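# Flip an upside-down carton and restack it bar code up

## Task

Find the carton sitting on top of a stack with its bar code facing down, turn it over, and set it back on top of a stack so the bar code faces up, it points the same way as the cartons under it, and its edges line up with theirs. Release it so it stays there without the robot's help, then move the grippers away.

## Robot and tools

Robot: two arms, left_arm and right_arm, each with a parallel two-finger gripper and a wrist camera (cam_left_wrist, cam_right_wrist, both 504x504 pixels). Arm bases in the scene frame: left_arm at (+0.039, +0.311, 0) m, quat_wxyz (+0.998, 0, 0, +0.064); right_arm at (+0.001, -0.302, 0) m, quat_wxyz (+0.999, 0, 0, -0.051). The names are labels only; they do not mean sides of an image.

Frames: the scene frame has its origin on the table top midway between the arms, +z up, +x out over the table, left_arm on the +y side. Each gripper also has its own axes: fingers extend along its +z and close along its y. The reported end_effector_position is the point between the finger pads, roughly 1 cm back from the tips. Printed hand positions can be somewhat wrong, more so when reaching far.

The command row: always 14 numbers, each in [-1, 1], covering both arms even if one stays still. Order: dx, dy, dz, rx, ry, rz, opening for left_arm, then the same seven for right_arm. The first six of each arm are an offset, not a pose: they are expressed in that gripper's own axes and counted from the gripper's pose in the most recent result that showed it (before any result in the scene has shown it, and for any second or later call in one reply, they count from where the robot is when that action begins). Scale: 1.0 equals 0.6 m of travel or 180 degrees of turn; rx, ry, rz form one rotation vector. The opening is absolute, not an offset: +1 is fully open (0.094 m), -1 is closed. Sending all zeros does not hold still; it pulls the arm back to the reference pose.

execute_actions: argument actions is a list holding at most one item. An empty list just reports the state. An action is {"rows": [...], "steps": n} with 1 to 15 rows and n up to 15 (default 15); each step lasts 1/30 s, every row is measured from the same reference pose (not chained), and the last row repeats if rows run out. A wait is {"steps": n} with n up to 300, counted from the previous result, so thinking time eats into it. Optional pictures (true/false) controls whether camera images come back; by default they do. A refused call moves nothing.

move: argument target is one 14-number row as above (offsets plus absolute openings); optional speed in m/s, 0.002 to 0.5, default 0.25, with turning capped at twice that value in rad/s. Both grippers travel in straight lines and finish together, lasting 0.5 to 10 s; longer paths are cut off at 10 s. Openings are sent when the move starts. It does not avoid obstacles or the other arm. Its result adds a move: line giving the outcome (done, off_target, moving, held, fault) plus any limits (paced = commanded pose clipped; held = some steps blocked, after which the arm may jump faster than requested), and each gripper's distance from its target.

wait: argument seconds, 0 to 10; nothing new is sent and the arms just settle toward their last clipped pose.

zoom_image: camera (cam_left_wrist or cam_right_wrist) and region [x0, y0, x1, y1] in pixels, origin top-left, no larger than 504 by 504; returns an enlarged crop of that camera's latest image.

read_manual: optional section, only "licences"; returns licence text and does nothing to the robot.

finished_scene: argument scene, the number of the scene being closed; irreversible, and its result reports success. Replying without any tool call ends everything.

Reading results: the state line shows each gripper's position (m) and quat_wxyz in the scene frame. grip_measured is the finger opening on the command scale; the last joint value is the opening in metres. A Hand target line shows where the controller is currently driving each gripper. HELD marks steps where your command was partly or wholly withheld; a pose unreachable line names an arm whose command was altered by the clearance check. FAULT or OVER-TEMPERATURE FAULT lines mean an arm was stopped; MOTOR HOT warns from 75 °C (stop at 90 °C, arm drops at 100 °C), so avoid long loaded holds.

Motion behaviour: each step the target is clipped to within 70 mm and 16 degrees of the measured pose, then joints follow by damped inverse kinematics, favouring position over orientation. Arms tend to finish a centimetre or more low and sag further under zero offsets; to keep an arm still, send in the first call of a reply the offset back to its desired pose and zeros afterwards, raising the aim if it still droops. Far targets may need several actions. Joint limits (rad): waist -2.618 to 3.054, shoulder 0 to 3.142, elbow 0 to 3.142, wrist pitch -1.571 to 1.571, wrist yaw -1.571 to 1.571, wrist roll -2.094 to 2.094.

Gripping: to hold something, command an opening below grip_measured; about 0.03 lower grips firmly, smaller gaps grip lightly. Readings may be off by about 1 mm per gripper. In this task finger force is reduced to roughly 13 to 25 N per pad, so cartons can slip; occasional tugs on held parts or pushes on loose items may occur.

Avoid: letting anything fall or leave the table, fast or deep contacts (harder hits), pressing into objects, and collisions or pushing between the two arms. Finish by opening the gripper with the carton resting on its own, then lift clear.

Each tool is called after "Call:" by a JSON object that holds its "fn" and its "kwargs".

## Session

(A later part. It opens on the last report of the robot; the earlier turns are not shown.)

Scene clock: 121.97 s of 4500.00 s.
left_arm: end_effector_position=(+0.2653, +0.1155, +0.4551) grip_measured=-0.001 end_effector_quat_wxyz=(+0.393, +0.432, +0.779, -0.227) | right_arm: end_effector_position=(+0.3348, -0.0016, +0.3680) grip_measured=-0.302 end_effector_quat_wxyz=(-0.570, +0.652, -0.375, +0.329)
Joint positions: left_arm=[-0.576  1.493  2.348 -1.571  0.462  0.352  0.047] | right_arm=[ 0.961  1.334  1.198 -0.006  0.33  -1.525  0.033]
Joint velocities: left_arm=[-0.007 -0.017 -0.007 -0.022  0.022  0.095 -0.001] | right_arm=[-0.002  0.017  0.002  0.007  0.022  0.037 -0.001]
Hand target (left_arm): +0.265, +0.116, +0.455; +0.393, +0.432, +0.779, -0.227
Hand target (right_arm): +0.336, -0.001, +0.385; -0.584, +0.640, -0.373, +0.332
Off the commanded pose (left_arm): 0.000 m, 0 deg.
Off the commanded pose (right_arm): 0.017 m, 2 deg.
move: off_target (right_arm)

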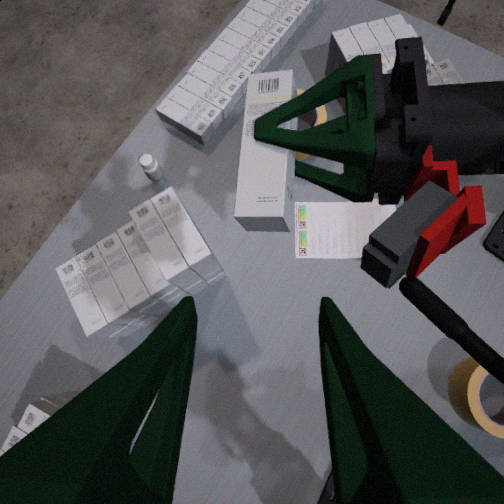

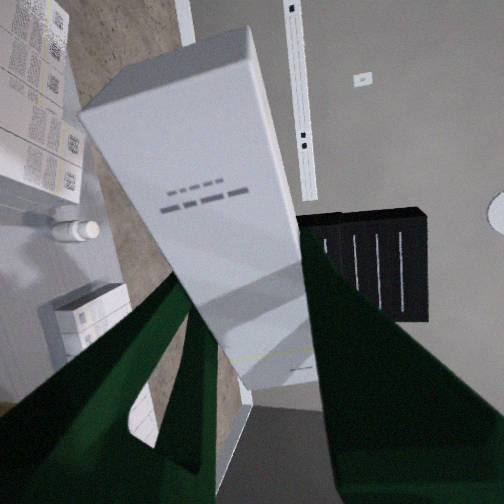

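Call:
{"fn": "move", "kwargs": {"target": [0.007,0,0.145,0.004,0.029,0.009,0.05, 0,-0.017,0,0.045,-0.015,0,-0.55], "speed": 0.12}}

Scene clock: 130.50 s of 4500.00 s.
left_arm: end_effector_position=(+0.3021, +0.0617, +0.4018) grip_measured=+0.049 end_effector_quat_wxyz=(+0.355, +0.454, +0.791, -0.204) | right_arm: end_effector_position=(+0.3373, +0.0041, +0.3638) grip_measured=-0.302 end_effector_quat_wxyz=(+0.607, -0.635, +0.341, -0.335)
Joint positions: left_arm=[-0.734  1.563  2.156 -1.37   0.322  0.302  0.049] | right_arm=[ 0.941  1.334  1.087  0.207  0.266 -1.572  0.033]
Joint velocities: left_arm=[ 0.002  0.022  0.012  0.037 -0.066 -0.022  0.   ] | right_arm=[-0.002  0.007 -0.007  0.051  0.037  0.037 -0.002]
Hand target (left_arm): +0.302, +0.058, +0.401; +0.357, +0.455, +0.789, -0.206
Hand target (right_arm): +0.336, -0.001, +0.378; +0.624, -0.618, +0.338, -0.338
Off the commanded pose (left_arm): 0.005 m, 1 deg.
Off the commanded pose (right_arm): 0.015 m, 3 deg.
After step 90, 4.23 s passed at rest.
move: off_target (right_arm)

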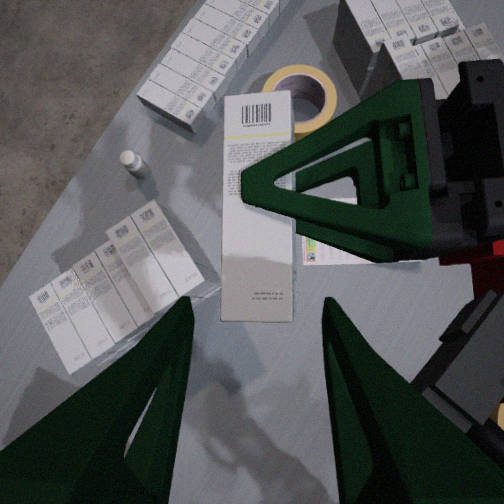

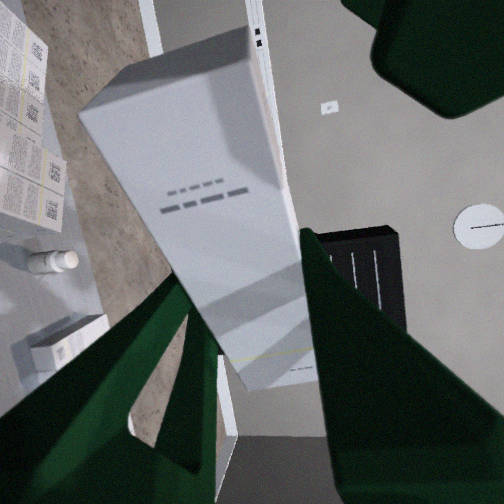

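Call:
{"fn": "move", "kwargs": {"target": [0.022,0,0.07,0,0,0,0.05, 0,-0.024,0,0.017,0,0,-0.55], "speed": 0.05}}

Scene clock: 136.00 s of 4500.00 s.
left_arm: end_effector_position=(+0.3198, +0.0428, +0.3583) grip_measured=+0.049 end_effector_quat_wxyz=(+0.345, +0.454, +0.797, -0.200) | right_arm: end_effector_position=(+0.3374, +0.0043, +0.3686) grip_measured=-0.302 end_effector_quat_wxyz=(+0.611, -0.631, +0.334, -0.342)
Joint positions: left_arm=[-0.758  1.54   1.925 -1.18   0.299  0.283  0.049] | right_arm=[ 0.941  1.334  1.087  0.227  0.265 -1.588  0.033]
Joint velocities: left_arm=[ 0.012  0.012 -0.002  0.037  0.022 -0.051 -0.   ] | right_arm=[-0.017  0.002 -0.007 -0.022  0.007 -0.051  0.   ]
Hand target (left_arm): +0.315, +0.042, +0.364; +0.355, +0.455, +0.791, -0.204
Hand target (right_arm): +0.337, +0.004, +0.378; +0.624, -0.619, +0.332, -0.344
Off the commanded pose (left_arm): 0.009 m, 1 deg.
Off the commanded pose (right_arm): 0.009 m, 2 deg.
After step 90, 1.10 s passed at rest.
move: done

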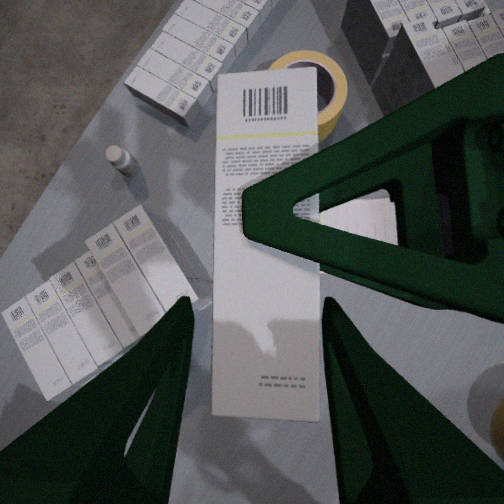

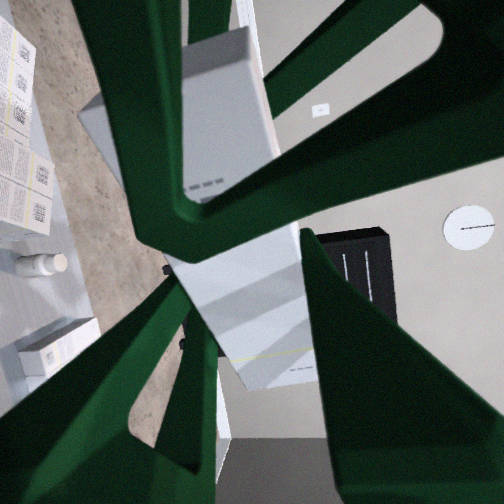

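Call:
{"fn": "move", "kwargs": {"target": [-0.022,-0.008,-0.018,0,-0.008,0,0.05, 0,-0.012,0,0.008,0,0,-0.55], "speed": 0.03}}

Scene clock: 139.73 s of 4500.00 s.
left_arm: end_effector_position=(+0.3186, +0.0418, +0.3687) grip_measured=+0.049 end_effector_quat_wxyz=(+0.352, +0.450, +0.795, -0.204) | right_arm: end_effector_position=(+0.3373, +0.0043, +0.3679) grip_measured=-0.302 end_effector_quat_wxyz=(+0.609, -0.633, +0.332, -0.344)
Joint positions: left_arm=[-0.763  1.545  1.965 -1.194  0.297  0.271  0.049] | right_arm=[ 0.941  1.334  1.087  0.224  0.265 -1.597  0.033]
Joint velocities: left_arm=[-0.007  0.002 -0.002  0.007 -0.037  0.051  0.   ] | right_arm=[-0.017 -0.002  0.007 -0.022  0.007 -0.007  0.001]
Hand target (left_arm): +0.316, +0.040, +0.375; +0.355, +0.451, +0.793, -0.206
Hand target (right_arm): +0.337, +0.004, +0.376; +0.619, -0.623, +0.330, -0.346
Off the commanded pose (left_arm): 0.007 m, 0 deg.
Off the commanded pose (right_arm): 0.008 m, 2 deg.
move: done

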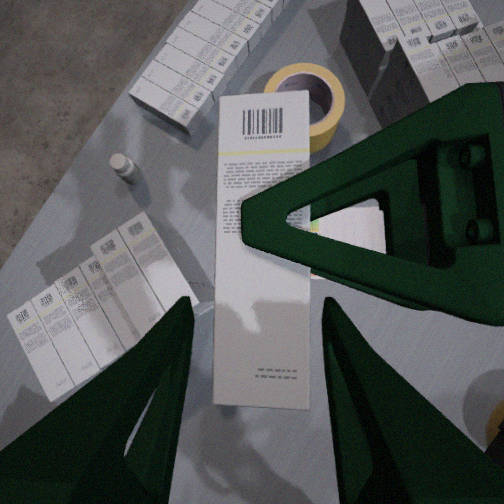

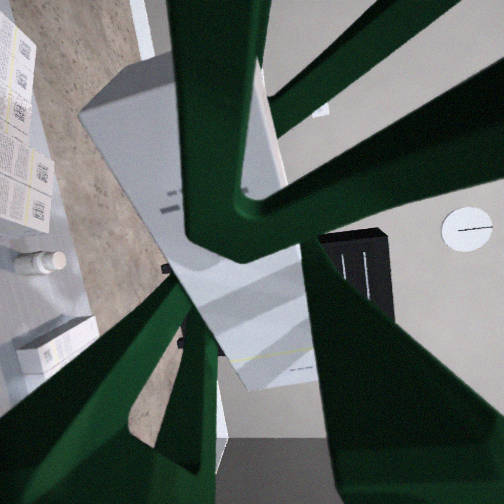

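Call:
{"fn": "execute_actions", "kwargs": {"actions": [{"rows":[[-0.009,-0.004,-0.007,0,0,0,-0.1,0,-0.012,0,0.008,0,0.004,-0.55],[-0.009,-0.004,-0.007,0,0,0,-0.2,0,-0.012,0,0.008,0,0.004,-0.55],[-0.009,-0.004,-0.007,0,0,0,-0.27,0,-0.012,0,0.008,0,0.004,-0.55],[-0.009,-0.004,-0.007,0,0,0,-0.5,0,-0.012,0,0.008,0,0.004,-0.55]],"steps":15}], "pictures": false}}

Call:
{"fn": "execute_actions", "kwargs": {"actions": [{"rows":[[-0.012,0,-0.01,0,-0.006,0,-0.5,0,-0.012,0,0.008,0,0,-0.05]],"steps":12}], "pictures": false}}

Call:
{"fn": "move", "kwargs": {"target": [-0.012,0,-0.01,0,-0.006,0,-0.5, 0.15,0,-0.25,0,0,0,-0.05], "speed": 0.18}}

Scene clock: 145.77 s of 4500.00 s.
left_arm: end_effector_position=(+0.3167, +0.0414, +0.3684) grip_measured=-0.301 end_effector_quat_wxyz=(+0.347, +0.451, +0.797, -0.205) | right_arm: end_effector_position=(+0.3375, +0.0041, +0.3680) grip_measured=-0.306 end_effector_quat_wxyz=(+0.608, -0.633, +0.332, -0.345)
Joint positions: left_arm=[-0.766  1.553  1.979 -1.212  0.299  0.268  0.033] | right_arm=[ 0.941  1.334  1.087  0.224  0.267 -1.597  0.033]
Joint velocities: left_arm=[-0.007  0.002 -0.002 -0.007 -0.007  0.022  0.   ] | right_arm=[-0.007 -0.017 -0.002 -0.081  0.007  0.022  0.001]
Hand target (left_arm): +0.316, +0.040, +0.376; +0.353, +0.450, +0.795, -0.204
Hand target (right_arm): +0.337, +0.005, +0.375; +0.619, -0.624, +0.331, -0.344
Off the commanded pose (left_arm): 0.007 m, 1 deg.
Off the commanded pose (right_arm): 0.007 m, 2 deg.
Steps of this call (steps 1 to 90: nothing new was sent; then 2.53 s passed at rest; steps 91 to 105: all 15 steps of this action). Readings (end_effector_position):
91: left_arm (+0.3182, +0.0422, +0.3683) | right_arm (+0.3373, +0.0043, +0.3679)
92: left_arm (+0.3184, +0.0422, +0.3686) | right_arm (+0.3373, +0.0043, +0.3679)
94: left_arm (+0.3170, +0.0414, +0.3684) | right_arm (+0.3375, +0.0041, +0.3680)
98: left_arm (+0.3168, +0.0414, +0.3684) | right_arm (+0.3375, +0.0041, +0.3680)
105: the state above

Scene clock: 146.17 s of 4500.00 s.
left_arm: end_effector_position=(+0.3160, +0.0419, +0.3675) grip_measured=-0.301 end_effector_quat_wxyz=(+0.344, +0.451, +0.798, -0.205) | right_arm: end_effector_position=(+0.3375, +0.0041, +0.3692) grip_measured=-0.052 end_effector_quat_wxyz=(+0.609, -0.633, +0.329, -0.347)
Joint positions: left_arm=[-0.766  1.553  1.979 -1.217  0.299  0.268  0.033] | right_arm=[ 0.941  1.334  1.087  0.229  0.267 -1.605  0.045]
Joint velocities: left_arm=[ 0.002 -0.002 -0.007 -0.007 -0.051 -0.037 -0.   ] | right_arm=[ 0.002 -0.017 -0.002  0.066  0.022  0.066 -0.   ]
Hand target (left_arm): +0.317, +0.041, +0.378; +0.355, +0.449, +0.793, -0.209
Hand target (right_arm): +0.337, +0.004, +0.375; +0.616, -0.625, +0.328, -0.349
Off the commanded pose (left_arm): 0.010 m, 1 deg.
Off the commanded pose (right_arm): 0.006 m, 1 deg.
Steps of this call (steps 1 to 12: all 12 steps of this action). Readings (end_effector_position):
1: left_arm (+0.3167, +0.0413, +0.3684) | right_arm (+0.3375, +0.0041, +0.3680)
2: left_arm (+0.3166, +0.0414, +0.3683) | right_arm (+0.3375, +0.0041, +0.3682)
4: left_arm (+0.3163, +0.0417, +0.3679) | right_arm (+0.3375, +0.0041, +0.3687)
8: left_arm (+0.3161, +0.0418, +0.3676) | right_arm (+0.3375, +0.0041, +0.3690)
12: the state above

Scene clock: 148.07 s of 4500.00 s.
left_arm: end_effector_position=(+0.3153, +0.0426, +0.3665) grip_measured=-0.301 end_effector_quat_wxyz=(+0.342, +0.451, +0.799, -0.204) | right_arm: end_effector_position=(+0.2638, -0.1497, +0.3779) grip_measured=-0.052 end_effector_quat_wxyz=(+0.609, -0.632, +0.327, -0.351)
Joint positions: left_arm=[-0.766  1.553  1.979 -1.223  0.298  0.268  0.033] | right_arm=[ 0.554  0.711  0.837 -0.138 -0.117 -1.617  0.045]
Joint velocities: left_arm=[ 0.002 -0.007 -0.007 -0.007 -0.022 -0.037  0.   ] | right_arm=[-0.027 -0.012  0.012 -0.007 -0.051  0.007 -0.001]
Hand target (left_arm): +0.316, +0.042, +0.377; +0.352, +0.449, +0.794, -0.209
Hand target (right_arm): +0.262, -0.151, +0.375; +0.608, -0.633, +0.328, -0.349
Off the commanded pose (left_arm): 0.010 m, 1 deg.
Off the commanded pose (right_arm): 0.005 m, 0 deg.
move: done

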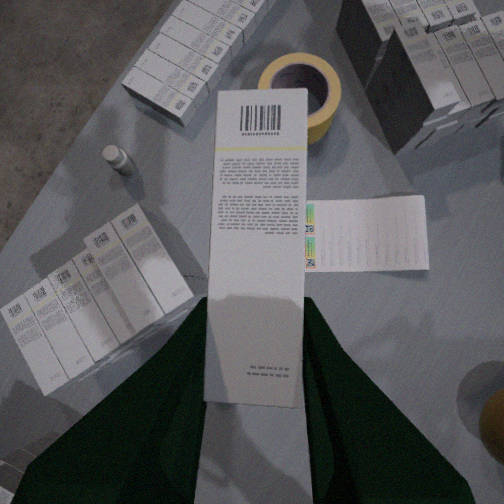

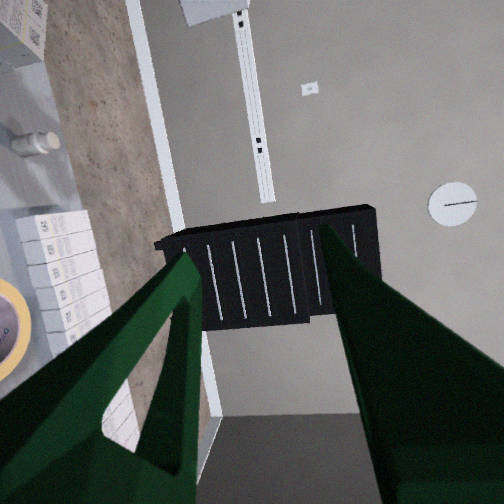

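Call:
{"fn": "move", "kwargs": {"target": [0.16,0.211,0.17,-0.14,-0.003,-0.131,-0.5, 0,0,0,0,0,0,-0.05], "speed": 0.18}}

Scene clock: 156.03 s of 4500.00 s.
left_arm: end_effector_position=(+0.4246, +0.0952, +0.2220) grip_measured=-0.301 end_effector_quat_wxyz=(+0.375, +0.203, +0.900, -0.095) | right_arm: end_effector_position=(+0.2635, -0.1493, +0.3777) grip_measured=-0.052 end_effector_quat_wxyz=(+0.609, -0.633, +0.326, -0.351)
Joint positions: left_arm=[-0.659  1.544  1.359 -0.593 -0.044 -0.068  0.033] | right_arm=[ 0.554  0.711  0.837 -0.139 -0.12  -1.619  0.045]
Joint velocities: left_arm=[-0.007  0.002 -0.012  0.007  0.007  0.022  0.   ] | right_arm=[ 0.002 -0.012 -0.007 -0.125  0.007  0.007  0.001]
Hand target (left_arm): +0.430, +0.098, +0.226; +0.387, +0.194, +0.896, -0.094
Hand target (right_arm): +0.264, -0.150, +0.378; +0.609, -0.632, +0.327, -0.351
Off the commanded pose (left_arm): 0.004 m, 2 deg.
Off the commanded pose (right_arm): 0.000 m, 0 deg.
After step 90, 2.67 s passed at rest.
move: done

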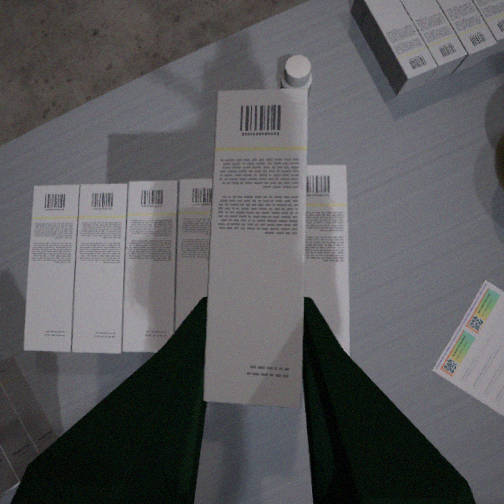

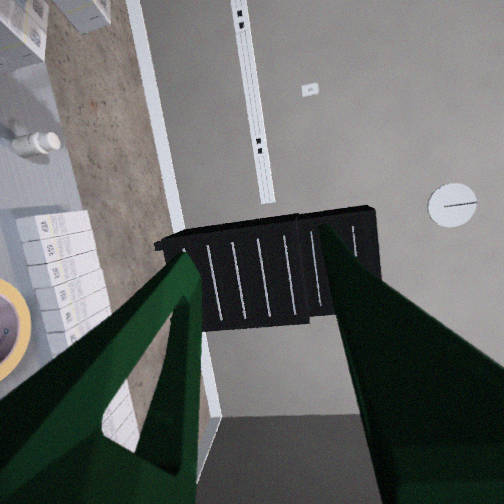

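Call:
{"fn": "move", "kwargs": {"target": [0.023,0.002,0.029,-0.007,0,-0.005,-0.5, 0,0,0,0,0,0,-0.05], "speed": 0.04}}

Scene clock: 162.10 s of 4500.00 s.
left_arm: end_effector_position=(+0.4259, +0.0984, +0.1982) grip_measured=-0.301 end_effector_quat_wxyz=(+0.366, +0.193, +0.906, -0.086) | right_arm: end_effector_position=(+0.2635, -0.1493, +0.3777) grip_measured=-0.052 end_effector_quat_wxyz=(+0.608, -0.633, +0.325, -0.351)
Joint positions: left_arm=[-0.659  1.558  1.294 -0.539 -0.062 -0.084  0.033] | right_arm=[ 0.554  0.711  0.837 -0.139 -0.12  -1.622  0.045]
Joint velocities: left_arm=[-0.002  0.002 -0.002 -0.022 -0.007  0.022 -0.001] | right_arm=[ 0.012 -0.017 -0.022 -0.007 -0.037 -0.007  0.   ]
Hand target (left_arm): +0.428, +0.095, +0.200; +0.376, +0.192, +0.902, -0.087
Hand target (right_arm): +0.264, -0.149, +0.378; +0.608, -0.633, +0.326, -0.351
Off the commanded pose (left_arm): 0.004 m, 1 deg.
Off the commanded pose (right_arm): 0.000 m, 0 deg.
After step 90, 2.17 s passed at rest.
move: done

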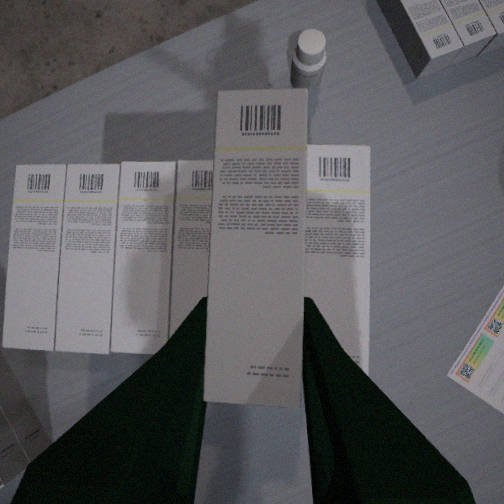

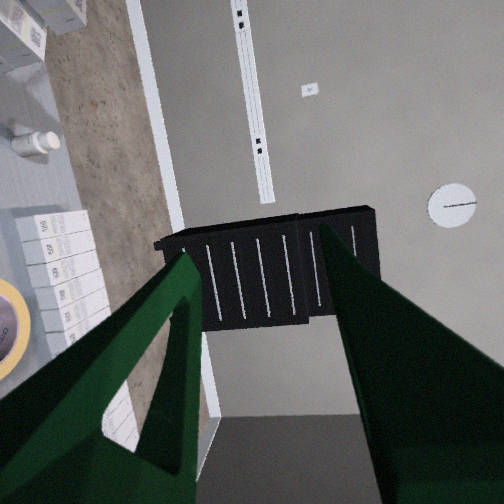

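Call:
{"fn": "move", "kwargs": {"target": [0.0,-0.01,0.009,0,-0.006,0,-0.5, 0,0,0,0,0,0,-0.05], "speed": 0.02}}

Scene clock: 165.83 s of 4500.00 s.
left_arm: end_effector_position=(+0.4270, +0.0941, +0.2013) grip_measured=-0.301 end_effector_quat_wxyz=(+0.374, +0.193, +0.903, -0.089) | right_arm: end_effector_position=(+0.2635, -0.1493, +0.3777) grip_measured=-0.052 end_effector_quat_wxyz=(+0.608, -0.633, +0.325, -0.352)
Joint positions: left_arm=[-0.668  1.558  1.294 -0.521 -0.068 -0.09   0.033] | right_arm=[ 0.554  0.711  0.837 -0.139 -0.12  -1.623  0.045]
Joint velocities: left_arm=[-0.002  0.032  0.007  0.066 -0.037 -0.022 -0.001] | right_arm=[ 0.002 -0.002  0.022  0.037 -0.007  0.037 -0.001]
Hand target (left_arm): +0.427, +0.091, +0.194; +0.374, +0.193, +0.903, -0.087
Hand target (right_arm): +0.264, -0.149, +0.378; +0.608, -0.633, +0.325, -0.351
Off the commanded pose (left_arm): 0.007 m, 0 deg.
Off the commanded pose (right_arm): 0.000 m, 0 deg.
move: done

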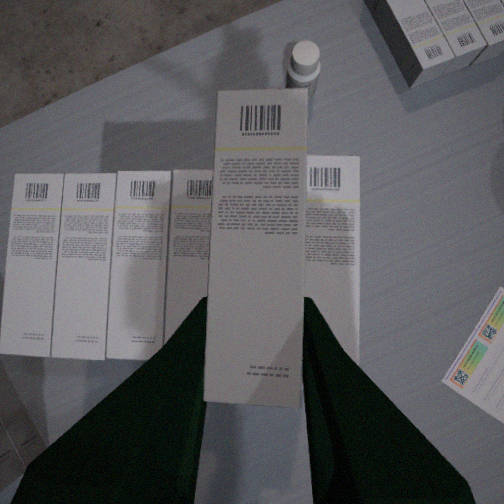

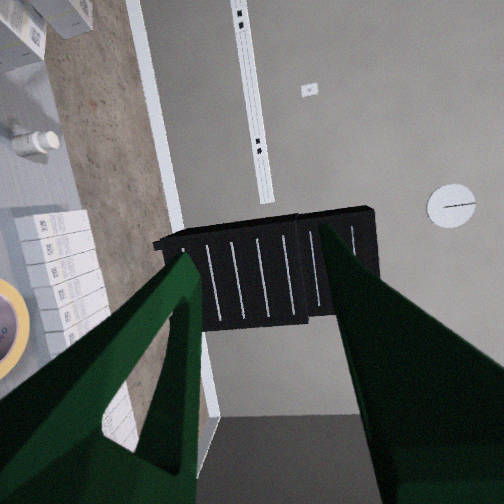

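Call:
{"fn": "move", "kwargs": {"target": [0.015,-0.003,0.021,0,0,0,-0.5, 0,0,0,0,0,0,-0.05], "speed": 0.02}}

Scene clock: 169.00 s of 4500.00 s.
left_arm: end_effector_position=(+0.4282, +0.0935, +0.1904) grip_measured=-0.301 end_effector_quat_wxyz=(+0.372, +0.193, +0.904, -0.088) | right_arm: end_effector_position=(+0.2635, -0.1493, +0.3777) grip_measured=-0.052 end_effector_quat_wxyz=(+0.607, -0.634, +0.324, -0.353)
Joint positions: left_arm=[-0.668  1.567  1.264 -0.486 -0.069 -0.091  0.033] | right_arm=[ 0.554  0.711  0.837 -0.139 -0.12  -1.626  0.045]
Joint velocities: left_arm=[ 0.002 -0.012 -0.002 -0.007  0.051  0.037  0.001] | right_arm=[-0.017  0.002 -0.012 -0.051 -0.066 -0.081 -0.   ]
Hand target (left_arm): +0.429, +0.091, +0.186; +0.373, +0.193, +0.903, -0.089
Hand target (right_arm): +0.264, -0.149, +0.378; +0.608, -0.633, +0.325, -0.352
Off the commanded pose (left_arm): 0.005 m, 0 deg.
Off the commanded pose (right_arm): 0.000 m, 0 deg.
move: done

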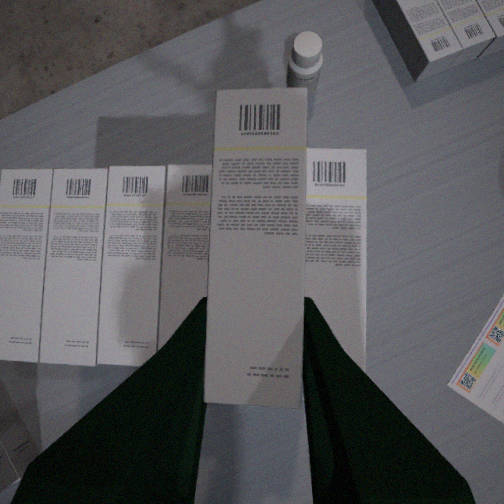

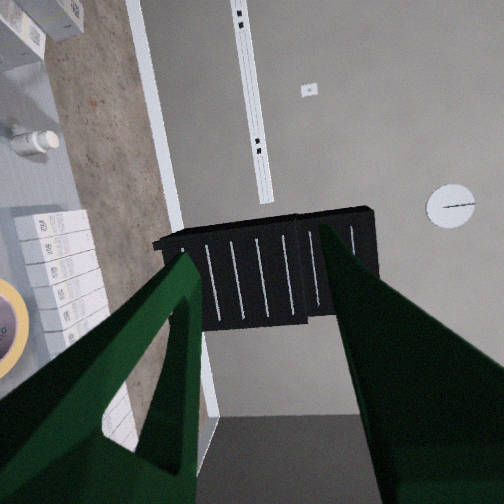

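Touching down. Release and retreat.

Call:
{"fn": "execute_actions", "kwargs": {"actions": [{"rows":[[0,0,0,0,0,0,-0.27,0,0,0,0,0,0,-0.05],[0,0,0,0,0,0,-0.2,0,0,0,0,0,0,-0.05],[0,0,0,0,0,0,0.1,0,0,0,0,0,0,-0.05]],"steps":15}], "pictures": false}}

Call:
{"fn": "move", "kwargs": {"target": [0,0,-0.2,0,-0.14,0,0.1, 0,0,0,0,0,0,-0.05], "speed": 0.15}}

Scene clock: 173.57 s of 4500.00 s.
left_arm: end_effector_position=(+0.4284, +0.0934, +0.1905) grip_measured=+0.099 end_effector_quat_wxyz=(+0.372, +0.193, +0.904, -0.088) | right_arm: end_effector_position=(+0.2635, -0.1493, +0.3777) grip_measured=-0.052 end_effector_quat_wxyz=(+0.607, -0.634, +0.323, -0.353)
Joint positions: left_arm=[-0.668  1.567  1.263 -0.484 -0.069 -0.091  0.052] | right_arm=[ 0.554  0.711  0.837 -0.139 -0.12  -1.628  0.045]
Joint velocities: left_arm=[ 0.007  0.007 -0.002  0.007  0.037 -0.066 -0.001] | right_arm=[ 0.012 -0.007  0.007 -0.007 -0.037 -0.007  0.   ]
Hand target (left_arm): +0.428, +0.094, +0.190; +0.372, +0.193, +0.904, -0.088
Hand target (right_arm): +0.264, -0.149, +0.378; +0.607, -0.634, +0.324, -0.353
Off the commanded pose (left_arm): 0.000 m, 0 deg.
Off the commanded pose (right_arm): 0.000 m, 0 deg.
Steps of this call (steps 1 to 90: nothing new was sent; then 1.07 s passed at rest; steps 91 to 105: all 15 steps of this action). Readings (end_effector_position):
91: left_arm (+0.4284, +0.0934, +0.1905) | right_arm (+0.2635, -0.1493, +0.3777)
92: left_arm (+0.4284, +0.0934, +0.1905) | right_arm (+0.2635, -0.1493, +0.3777)
94: left_arm (+0.4284, +0.0934, +0.1905) | right_arm (+0.2635, -0.1493, +0.3777)
98: left_arm (+0.4284, +0.0934, +0.1905) | right_arm (+0.2635, -0.1493, +0.3777)
105: the state above

Scene clock: 175.70 s of 4500.00 s.
left_arm: end_effector_position=(+0.3544, +0.1286, +0.2717) grip_measured=+0.099 end_effector_quat_wxyz=(+0.553, +0.171, +0.806, -0.127) | right_arm: end_effector_position=(+0.2635, -0.1493, +0.3777) grip_measured=-0.052 end_effector_quat_wxyz=(+0.607, -0.635, +0.323, -0.354)
Joint positions: left_arm=[-0.734  1.019  0.847 -0.197 -0.16  -0.078  0.052] | right_arm=[ 0.554  0.711  0.837 -0.139 -0.12  -1.63   0.045]
Joint velocities: left_arm=[-0.012 -0.017 -0.007  0.007 -0.066 -0.007  0.002] | right_arm=[ 0.002  0.007 -0.007 -0.007 -0.037  0.066 -0.001]
Hand target (left_arm): +0.351, +0.128, +0.273; +0.560, +0.172, +0.800, -0.128
Hand target (right_arm): +0.264, -0.149, +0.378; +0.607, -0.634, +0.323, -0.353
Off the commanded pose (left_arm): 0.005 m, 1 deg.
Off the commanded pose (right_arm): 0.000 m, 0 deg.
move: done

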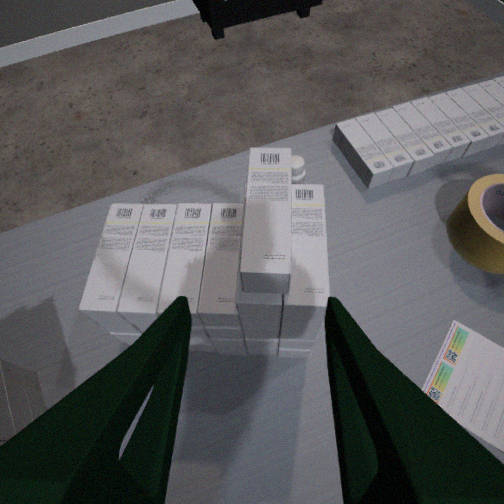

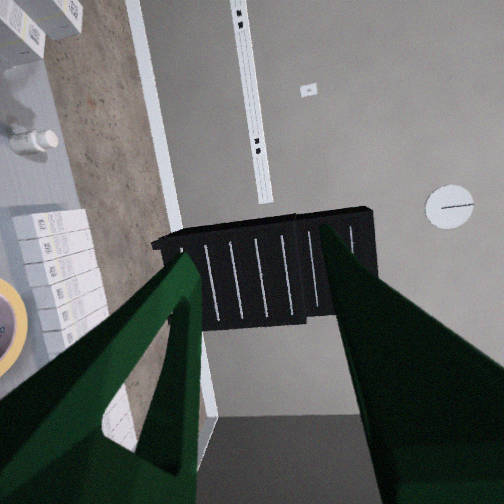

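Call:
{"fn": "zoom_image", "kwargs": {"camera": "cam_left_wrist", "region": [190, 200, 350, 360]}}

Region (190, 200, 350, 360) of cam_left_wrist's 504x504 image, scaled by 3.150, with more detail than that image has.

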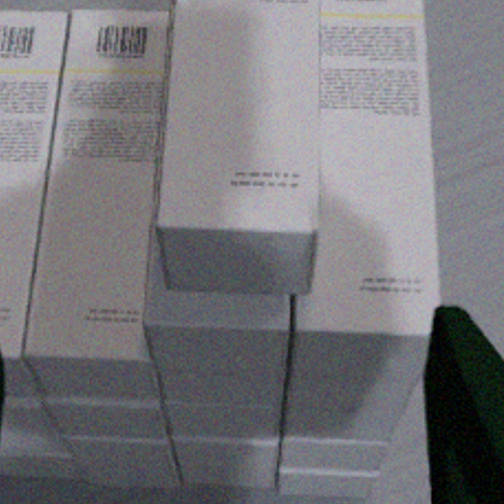

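Call:
{"fn": "move", "kwargs": {"target": [0.077,0,0.176,0,0.135,0,0.1, 0,0,0,0,0,0,-0.05], "speed": 0.1}}

Scene clock: 190.57 s of 4500.00 s.
left_arm: end_effector_position=(+0.4233, +0.0944, +0.1804) grip_measured=+0.099 end_effector_quat_wxyz=(+0.363, +0.197, +0.907, -0.085) | right_arm: end_effector_position=(+0.2635, -0.1493, +0.3777) grip_measured=-0.052 end_effector_quat_wxyz=(+0.606, -0.635, +0.322, -0.354)
Joint positions: left_arm=[-0.672  1.566  1.236 -0.48  -0.069 -0.088  0.052] | right_arm=[ 0.554  0.711  0.837 -0.139 -0.12  -1.632  0.045]
Joint velocities: left_arm=[-0.027 -0.037 -0.012 -0.022 -0.007 -0.037  0.001] | right_arm=[ 0.007  0.007  0.012  0.007 -0.022 -0.007  0.   ]
Hand target (left_arm): +0.429, +0.095, +0.193; +0.371, +0.190, +0.904, -0.089
Hand target (right_arm): +0.264, -0.149, +0.378; +0.607, -0.634, +0.323, -0.354
Off the commanded pose (left_arm): 0.012 m, 1 deg.
Off the commanded pose (right_arm): 0.000 m, 0 deg.
After step 90, 9.27 s passed at rest.
move: off_target (left_arm)

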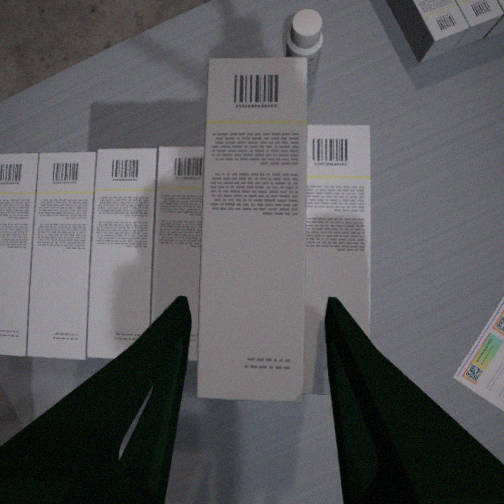

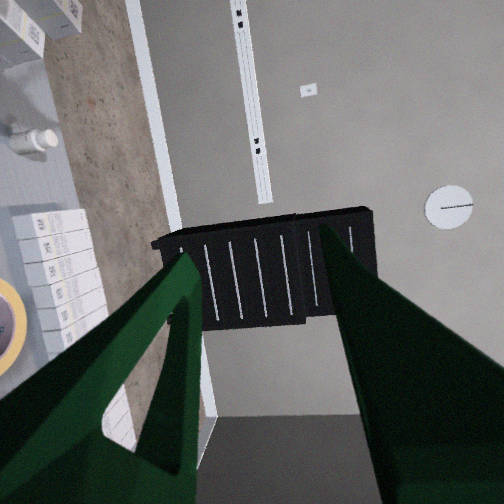

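Call:
{"fn": "move", "kwargs": {"target": [-0.019,0.005,-0.018,0,-0.006,0,0.0, 0,0,0,0,0,0,-0.05], "speed": 0.03}}

Scene clock: 194.90 s of 4500.00 s.
left_arm: end_effector_position=(+0.4211, +0.0957, +0.1780) grip_measured=+0.001 end_effector_quat_wxyz=(+0.357, +0.199, +0.909, -0.082) | right_arm: end_effector_position=(+0.2635, -0.1493, +0.3777) grip_measured=-0.052 end_effector_quat_wxyz=(+0.606, -0.635, +0.321, -0.355)
Joint positions: left_arm=[-0.672  1.566  1.236 -0.495 -0.069 -0.085  0.047] | right_arm=[ 0.554  0.711  0.837 -0.139 -0.12  -1.634  0.045]
Joint velocities: left_arm=[-0.012  0.012 -0.007 -0.037 -0.11  -0.022  0.001] | right_arm=[-0.002 -0.017 -0.007 -0.066 -0.022 -0.037 -0.001]
Hand target (left_arm): +0.425, +0.097, +0.196; +0.371, +0.196, +0.903, -0.086
Hand target (right_arm): +0.264, -0.149, +0.378; +0.606, -0.635, +0.322, -0.354
Off the commanded pose (left_arm): 0.019 m, 2 deg.
Off the commanded pose (right_arm): 0.000 m, 0 deg.
After step 90, 0.57 s passed at rest.
move: off_target (left_arm)

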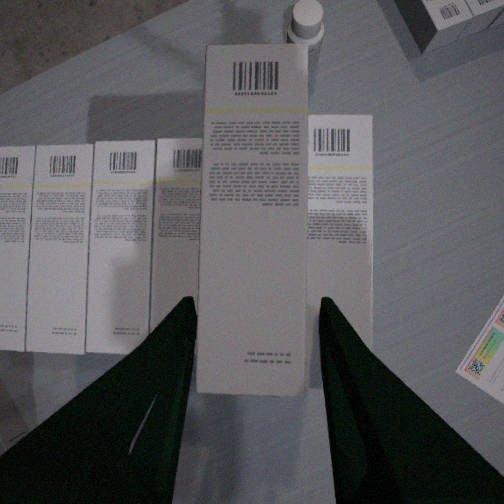

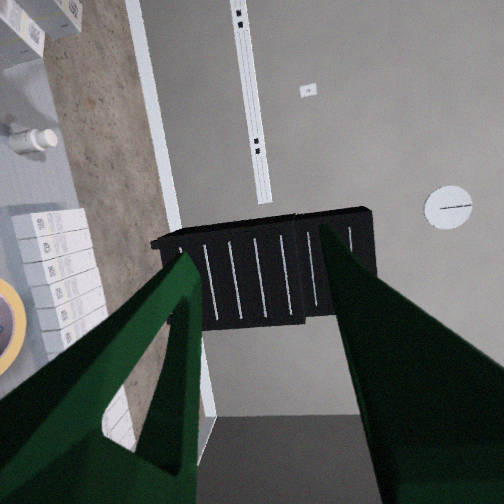

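Stiction; push harder upward.

Call:
{"fn": "move", "kwargs": {"target": [-0.033,0.005,-0.03,0,-0.015,0,0.0, 0,0,0,0,0,0,-0.05], "speed": 0.03}}

Scene clock: 203.23 s of 4500.00 s.
left_arm: end_effector_position=(+0.4192, +0.0968, +0.1795) grip_measured=+0.001 end_effector_quat_wxyz=(+0.356, +0.201, +0.909, -0.081) | right_arm: end_effector_position=(+0.2635, -0.1493, +0.3777) grip_measured=-0.052 end_effector_quat_wxyz=(+0.606, -0.635, +0.321, -0.356)
Joint positions: left_arm=[-0.672  1.558  1.236 -0.504 -0.069 -0.081  0.047] | right_arm=[ 0.554  0.711  0.837 -0.139 -0.12  -1.636  0.045]
Joint velocities: left_arm=[ 0.007  0.007 -0.012 -0.007  0.037 -0.051  0.001] | right_arm=[-0.012 -0.017 -0.002 -0.066  0.007 -0.037 -0.   ]
Hand target (left_arm): +0.424, +0.098, +0.204; +0.378, +0.197, +0.900, -0.087
Hand target (right_arm): +0.264, -0.149, +0.378; +0.606, -0.635, +0.322, -0.355
Off the commanded pose (left_arm): 0.026 m, 3 deg.
Off the commanded pose (right_arm): 0.000 m, 0 deg.
After step 90, 4.10 s passed at rest.
move: off_target (left_arm)

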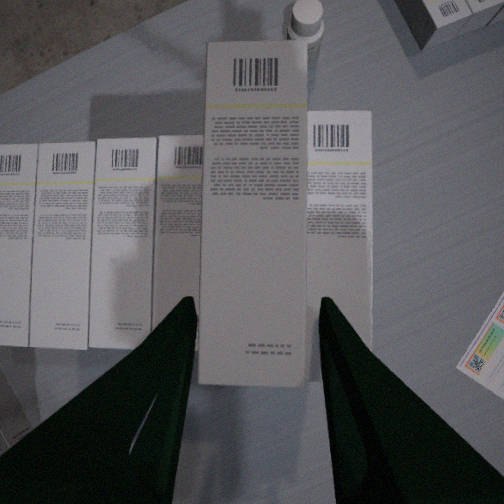

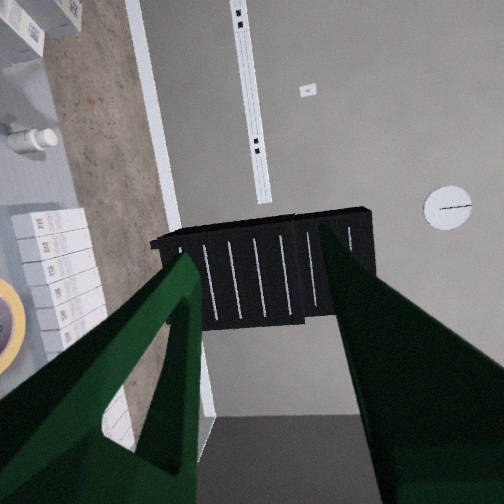

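Call:
{"fn": "move", "kwargs": {"target": [-0.048,0.006,-0.04,0,-0.02,0,0.0, 0,0,0,0,0,0,-0.05], "speed": 0.06}}

Scene clock: 207.57 s of 4500.00 s.
left_arm: end_effector_position=(+0.4214, +0.0955, +0.1962) grip_measured=+0.001 end_effector_quat_wxyz=(+0.367, +0.203, +0.904, -0.084) | right_arm: end_effector_position=(+0.2635, -0.1493, +0.3777) grip_measured=-0.052 end_effector_quat_wxyz=(+0.605, -0.636, +0.320, -0.356)
Joint positions: left_arm=[-0.672  1.548  1.275 -0.528 -0.069 -0.074  0.047] | right_arm=[ 0.554  0.711  0.837 -0.139 -0.12  -1.638  0.045]
Joint velocities: left_arm=[ 0.002 -0.027  0.027 -0.022 -0.051  0.037 -0.001] | right_arm=[-0.002 -0.007 -0.012  0.007 -0.007 -0.051 -0.   ]
Hand target (left_arm): +0.424, +0.098, +0.216; +0.385, +0.199, +0.897, -0.087
Hand target (right_arm): +0.264, -0.149, +0.378; +0.606, -0.636, +0.321, -0.356
Off the commanded pose (left_arm): 0.021 m, 2 deg.
Off the commanded pose (right_arm): 0.000 m, 0 deg.
After step 90, 0.33 s passed at rest.
move: off_target (left_arm)

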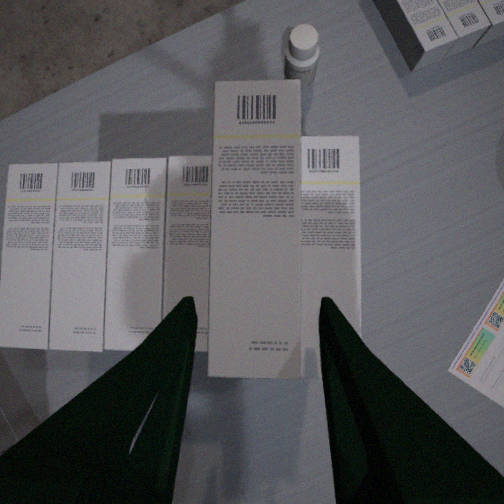

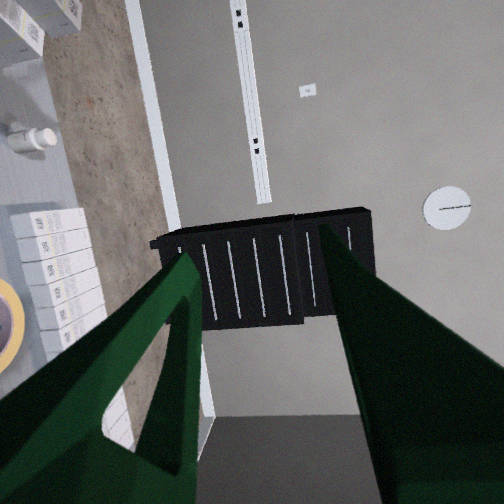

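Call:
{"fn": "execute_actions", "kwargs": {"actions": [{"rows":[[-0.022,0,-0.02,0,-0.01,0,-0.1,0,0,0,0,0,0,-0.05],[-0.022,0,-0.02,0,-0.01,0,-0.2,0,0,0,0,0,0,-0.05],[-0.022,0,-0.02,0,-0.01,0,-0.27,0,0,0,0,0,0,-0.05],[-0.022,0,-0.02,0,-0.01,0,-0.5,0,0,0,0,0,0,-0.05]],"steps":15}], "pictures": false}}

Call:
{"fn": "move", "kwargs": {"target": [-0.04,0,-0.04,0,-0.012,0,-0.5, 0,0,0,0,0,0,-0.05], "speed": 0.04}}

Scene clock: 213.87 s of 4500.00 s.
left_arm: end_effector_position=(+0.4209, +0.0958, +0.1956) grip_measured=-0.311 end_effector_quat_wxyz=(+0.366, +0.203, +0.904, -0.083) | right_arm: end_effector_position=(+0.2635, -0.1493, +0.3777) grip_measured=-0.052 end_effector_quat_wxyz=(+0.605, -0.636, +0.319, -0.357)
Joint positions: left_arm=[-0.672  1.548  1.275 -0.531 -0.069 -0.073  0.032] | right_arm=[ 0.554  0.711  0.837 -0.139 -0.12  -1.64   0.045]
Joint velocities: left_arm=[-0.002  0.007 -0.017 -0.007 -0.066  0.007 -0.001] | right_arm=[ 0.002 -0.012 -0.002  0.007 -0.095  0.022 -0.001]
Hand target (left_arm): +0.422, +0.095, +0.214; +0.382, +0.202, +0.898, -0.087
Hand target (right_arm): +0.264, -0.149, +0.378; +0.605, -0.636, +0.320, -0.356
Off the commanded pose (left_arm): 0.018 m, 2 deg.
Off the commanded pose (right_arm): 0.000 m, 0 deg.
Steps of this call (steps 1 to 90: nothing new was sent; then 2.80 s passed at rest; steps 91 to 105: all 15 steps of this action). Readings (end_effector_position):
91: left_arm (+0.4210, +0.0958, +0.1957) | right_arm (+0.2635, -0.1493, +0.3777)
92: left_arm (+0.4210, +0.0958, +0.1957) | right_arm (+0.2635, -0.1493, +0.3777)
94: left_arm (+0.4209, +0.0958, +0.1956) | right_arm (+0.2635, -0.1493, +0.3777)
98: left_arm (+0.4209, +0.0958, +0.1956) | right_arm (+0.2635, -0.1493, +0.3777)
105: the state above

Scene clock: 215.20 s of 4500.00 s.
left_arm: end_effector_position=(+0.4183, +0.0974, +0.2040) grip_measured=-0.311 end_effector_quat_wxyz=(+0.358, +0.204, +0.907, -0.080) | right_arm: end_effector_position=(+0.2635, -0.1493, +0.3777) grip_measured=-0.052 end_effector_quat_wxyz=(+0.604, -0.637, +0.319, -0.358)
Joint positions: left_arm=[-0.672  1.548  1.32  -0.594 -0.069 -0.073  0.032] | right_arm=[ 0.554  0.711  0.837 -0.139 -0.12  -1.642  0.045]
Joint velocities: left_arm=[ 0.017  0.007  0.007 -0.168  0.007 -0.081 -0.001] | right_arm=[-0.007  0.002 -0.012  0.037 -0.007 -0.051 -0.001]
Hand target (left_arm): +0.420, +0.096, +0.229; +0.383, +0.202, +0.897, -0.087
Hand target (right_arm): +0.264, -0.149, +0.378; +0.605, -0.636, +0.319, -0.357
Off the commanded pose (left_arm): 0.026 m, 3 deg.
Off the commanded pose (right_arm): 0.000 m, 0 deg.
move: off_target (left_arm)

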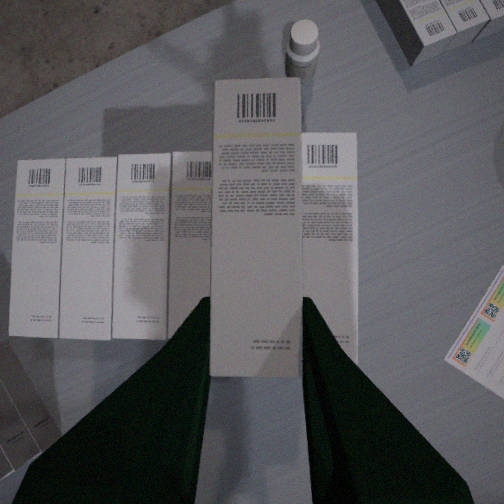

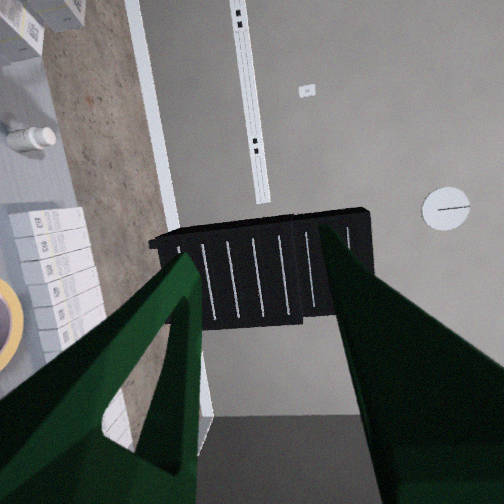

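Call:
{"fn": "move", "kwargs": {"target": [-0.016,0.015,-0.028,0,-0.016,0,-0.5, 0,0,0,0,0,0,-0.05], "speed": 0.03}}

Scene clock: 226.30 s of 4500.00 s.
left_arm: end_effector_position=(+0.4180, +0.1035, +0.2142) grip_measured=-0.311 end_effector_quat_wxyz=(+0.368, +0.205, +0.903, -0.082) | right_arm: end_effector_position=(+0.2635, -0.1493, +0.3777) grip_measured=-0.052 end_effector_quat_wxyz=(+0.604, -0.637, +0.318, -0.358)
Joint positions: left_arm=[-0.657  1.521  1.32  -0.598 -0.06  -0.057  0.032] | right_arm=[ 0.554  0.711  0.837 -0.139 -0.12  -1.645  0.045]
Joint velocities: left_arm=[ 0.002 -0.027 -0.002 -0.037  0.081  0.022  0.   ] | right_arm=[-0.002 -0.002  0.007 -0.037 -0.037 -0.022 -0.001]
Hand target (left_arm): +0.418, +0.107, +0.223; +0.381, +0.202, +0.898, -0.085
Hand target (right_arm): +0.264, -0.149, +0.378; +0.604, -0.637, +0.319, -0.358
Off the commanded pose (left_arm): 0.010 m, 2 deg.
Off the commanded pose (right_arm): 0.000 m, 0 deg.
After step 90, 6.93 s passed at rest.
move: done

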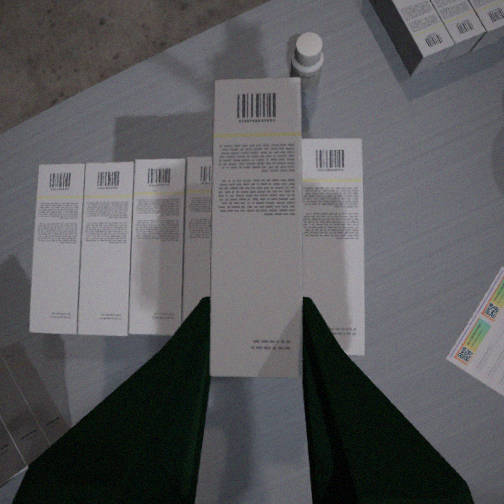

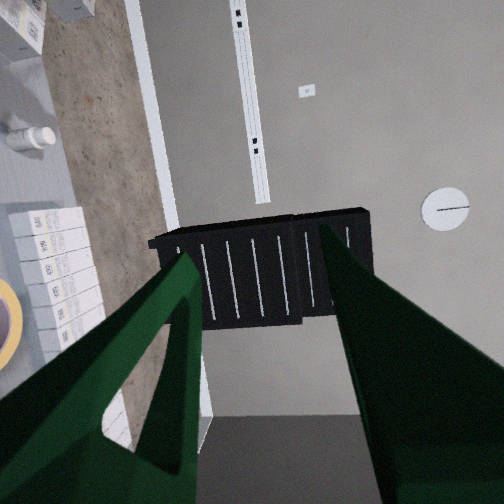

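Call:
{"fn": "move", "kwargs": {"target": [0.021,0.003,0.016,0,-0.004,0,-0.5, 0,0,0,0,0,0,-0.05], "speed": 0.025}}

Scene clock: 231.33 s of 4500.00 s.
left_arm: end_effector_position=(+0.4171, +0.1038, +0.1955) grip_measured=-0.311 end_effector_quat_wxyz=(+0.365, +0.206, +0.904, -0.081) | right_arm: end_effector_position=(+0.2635, -0.1493, +0.3777) grip_measured=-0.052 end_effector_quat_wxyz=(+0.604, -0.637, +0.317, -0.359)
Joint positions: left_arm=[-0.657  1.521  1.25  -0.535 -0.059 -0.057  0.032] | right_arm=[ 0.554  0.711  0.837 -0.139 -0.12  -1.647  0.045]
Joint velocities: left_arm=[ 0.002  0.012  0.002 -0.066 -0.022 -0.037  0.   ] | right_arm=[-0.012 -0.007 -0.012 -0.022 -0.037 -0.037 -0.   ]
Hand target (left_arm): +0.417, +0.106, +0.199; +0.374, +0.205, +0.901, -0.083
Hand target (right_arm): +0.264, -0.149, +0.378; +0.604, -0.637, +0.318, -0.358
Off the commanded pose (left_arm): 0.004 m, 1 deg.
Off the commanded pose (right_arm): 0.000 m, 0 deg.
After step 90, 1.13 s passed at rest.
move: done

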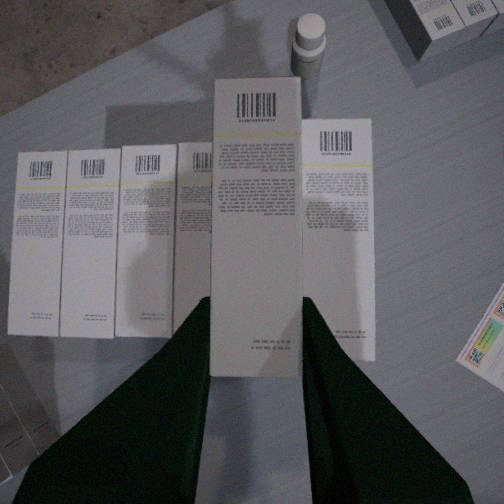

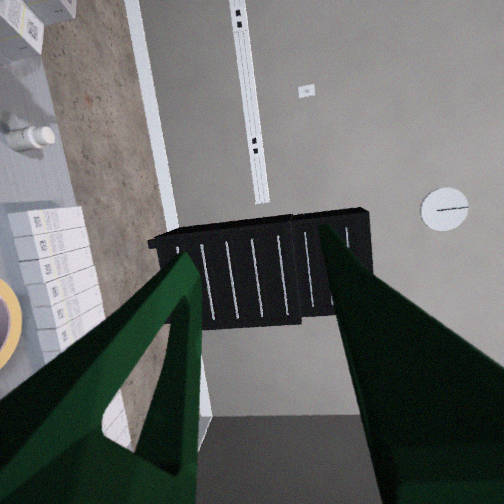

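Call:
{"fn": "execute_actions", "kwargs": {"actions": [{"rows":[[-0.005,0,-0.005,0,0,0,-0.27,0,0,0,0,0,0,-0.05],[-0.005,0,-0.005,0,0,0,-0.2,0,0,0,0,0,0,-0.05],[-0.005,0,-0.005,0,0,0,0.1,0,0,0,0,0,0,-0.05]],"steps":15}], "pictures": false}}

Call:
{"fn": "move", "kwargs": {"target": [0,0,-0.2,0,-0.14,0,0.1, 0,0,0,0,0,0,-0.05], "speed": 0.15}}

Call:
{"fn": "zoom_image", "kwargs": {"camera": "cam_left_wrist", "region": [170, 130, 370, 350]}}

Scene clock: 239.63 s of 4500.00 s.
left_arm: end_effector_position=(+0.4165, +0.1042, +0.1948) grip_measured=+0.099 end_effector_quat_wxyz=(+0.364, +0.206, +0.905, -0.081) | right_arm: end_effector_position=(+0.2635, -0.1493, +0.3777) grip_measured=-0.052 end_effector_quat_wxyz=(+0.603, -0.638, +0.317, -0.360)
Joint positions: left_arm=[-0.657  1.521  1.25  -0.538 -0.059 -0.057  0.052] | right_arm=[ 0.554  0.711  0.837 -0.139 -0.12  -1.649  0.045]
Joint velocities: left_arm=[-0.002  0.012  0.012 -0.007  0.037 -0.051 -0.   ] | right_arm=[-0.007  0.012 -0.002 -0.051  0.022 -0.022  0.001]
Hand target (left_arm): +0.417, +0.104, +0.200; +0.365, +0.206, +0.904, -0.081
Hand target (right_arm): +0.264, -0.149, +0.378; +0.604, -0.637, +0.317, -0.359
Off the commanded pose (left_arm): 0.005 m, 0 deg.
Off the commanded pose (right_arm): 0.000 m, 0 deg.
Steps of this call (steps 1 to 90: nothing new was sent; then 4.80 s passed at rest; steps 91 to 105: all 15 steps of this action). Readings (end_effector_position):
91: left_arm (+0.4172, +0.1038, +0.1956) | right_arm (+0.2635, -0.1493, +0.3777)
92: left_arm (+0.4171, +0.1038, +0.1955) | right_arm (+0.2635, -0.1493, +0.3777)
94: left_arm (+0.4169, +0.1039, +0.1952) | right_arm (+0.2635, -0.1493, +0.3777)
98: left_arm (+0.4167, +0.1041, +0.1950) | right_arm (+0.2635, -0.1493, +0.3777)
105: the state above

Scene clock: 241.73 s of 4500.00 s.
left_arm: end_effector_position=(+0.3439, +0.1387, +0.2784) grip_measured=+0.099 end_effector_quat_wxyz=(+0.545, +0.185, +0.808, -0.123) | right_arm: end_effector_position=(+0.2635, -0.1493, +0.3777) grip_measured=-0.052 end_effector_quat_wxyz=(+0.603, -0.638, +0.316, -0.360)
Joint positions: left_arm=[-0.709  0.97   0.87  -0.288 -0.124 -0.047  0.052] | right_arm=[ 0.554  0.711  0.837 -0.139 -0.12  -1.651  0.045]
Joint velocities: left_arm=[-0.002  0.007  0.012 -0.037 -0.066 -0.037  0.001] | right_arm=[-0.017 -0.007 -0.017 -0.066 -0.051 -0.095 -0.001]
Hand target (left_arm): +0.341, +0.138, +0.280; +0.553, +0.187, +0.803, -0.123
Hand target (right_arm): +0.264, -0.149, +0.378; +0.603, -0.638, +0.317, -0.360
Off the commanded pose (left_arm): 0.004 m, 1 deg.
Off the commanded pose (right_arm): 0.000 m, 0 deg.
move: done

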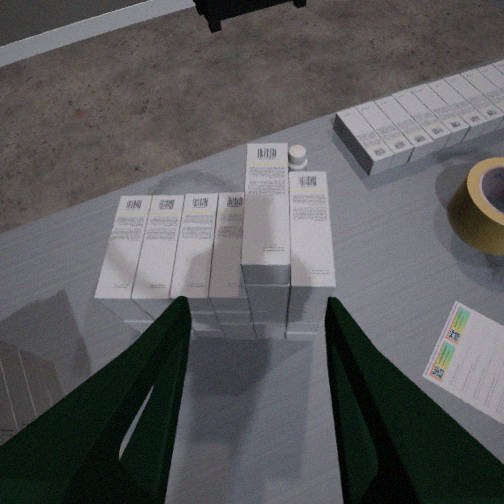

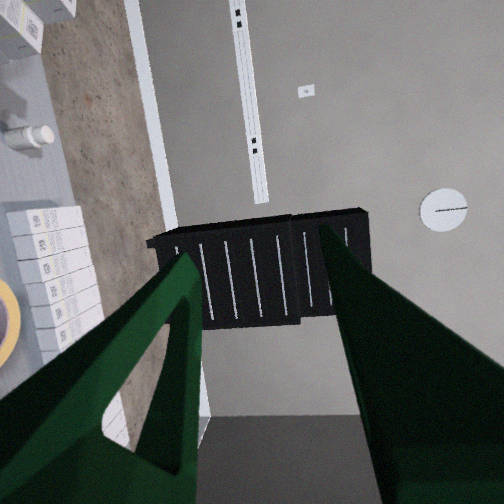

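Region (170, 130, 370, 350) of cam_left_wrist's 504x504 image, scaled by 2.291, with more detail than that image has; it fills the left 458 columns of this view, and the rest is white.

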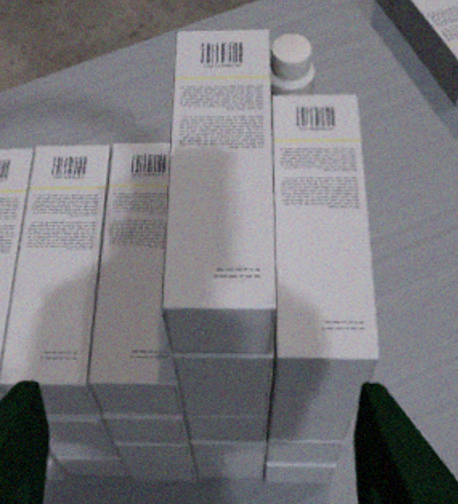

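Well aligned.

Call:
{"fn": "finished_scene", "kwargs": {"scene": 2}}

The scene is finished: the task was done.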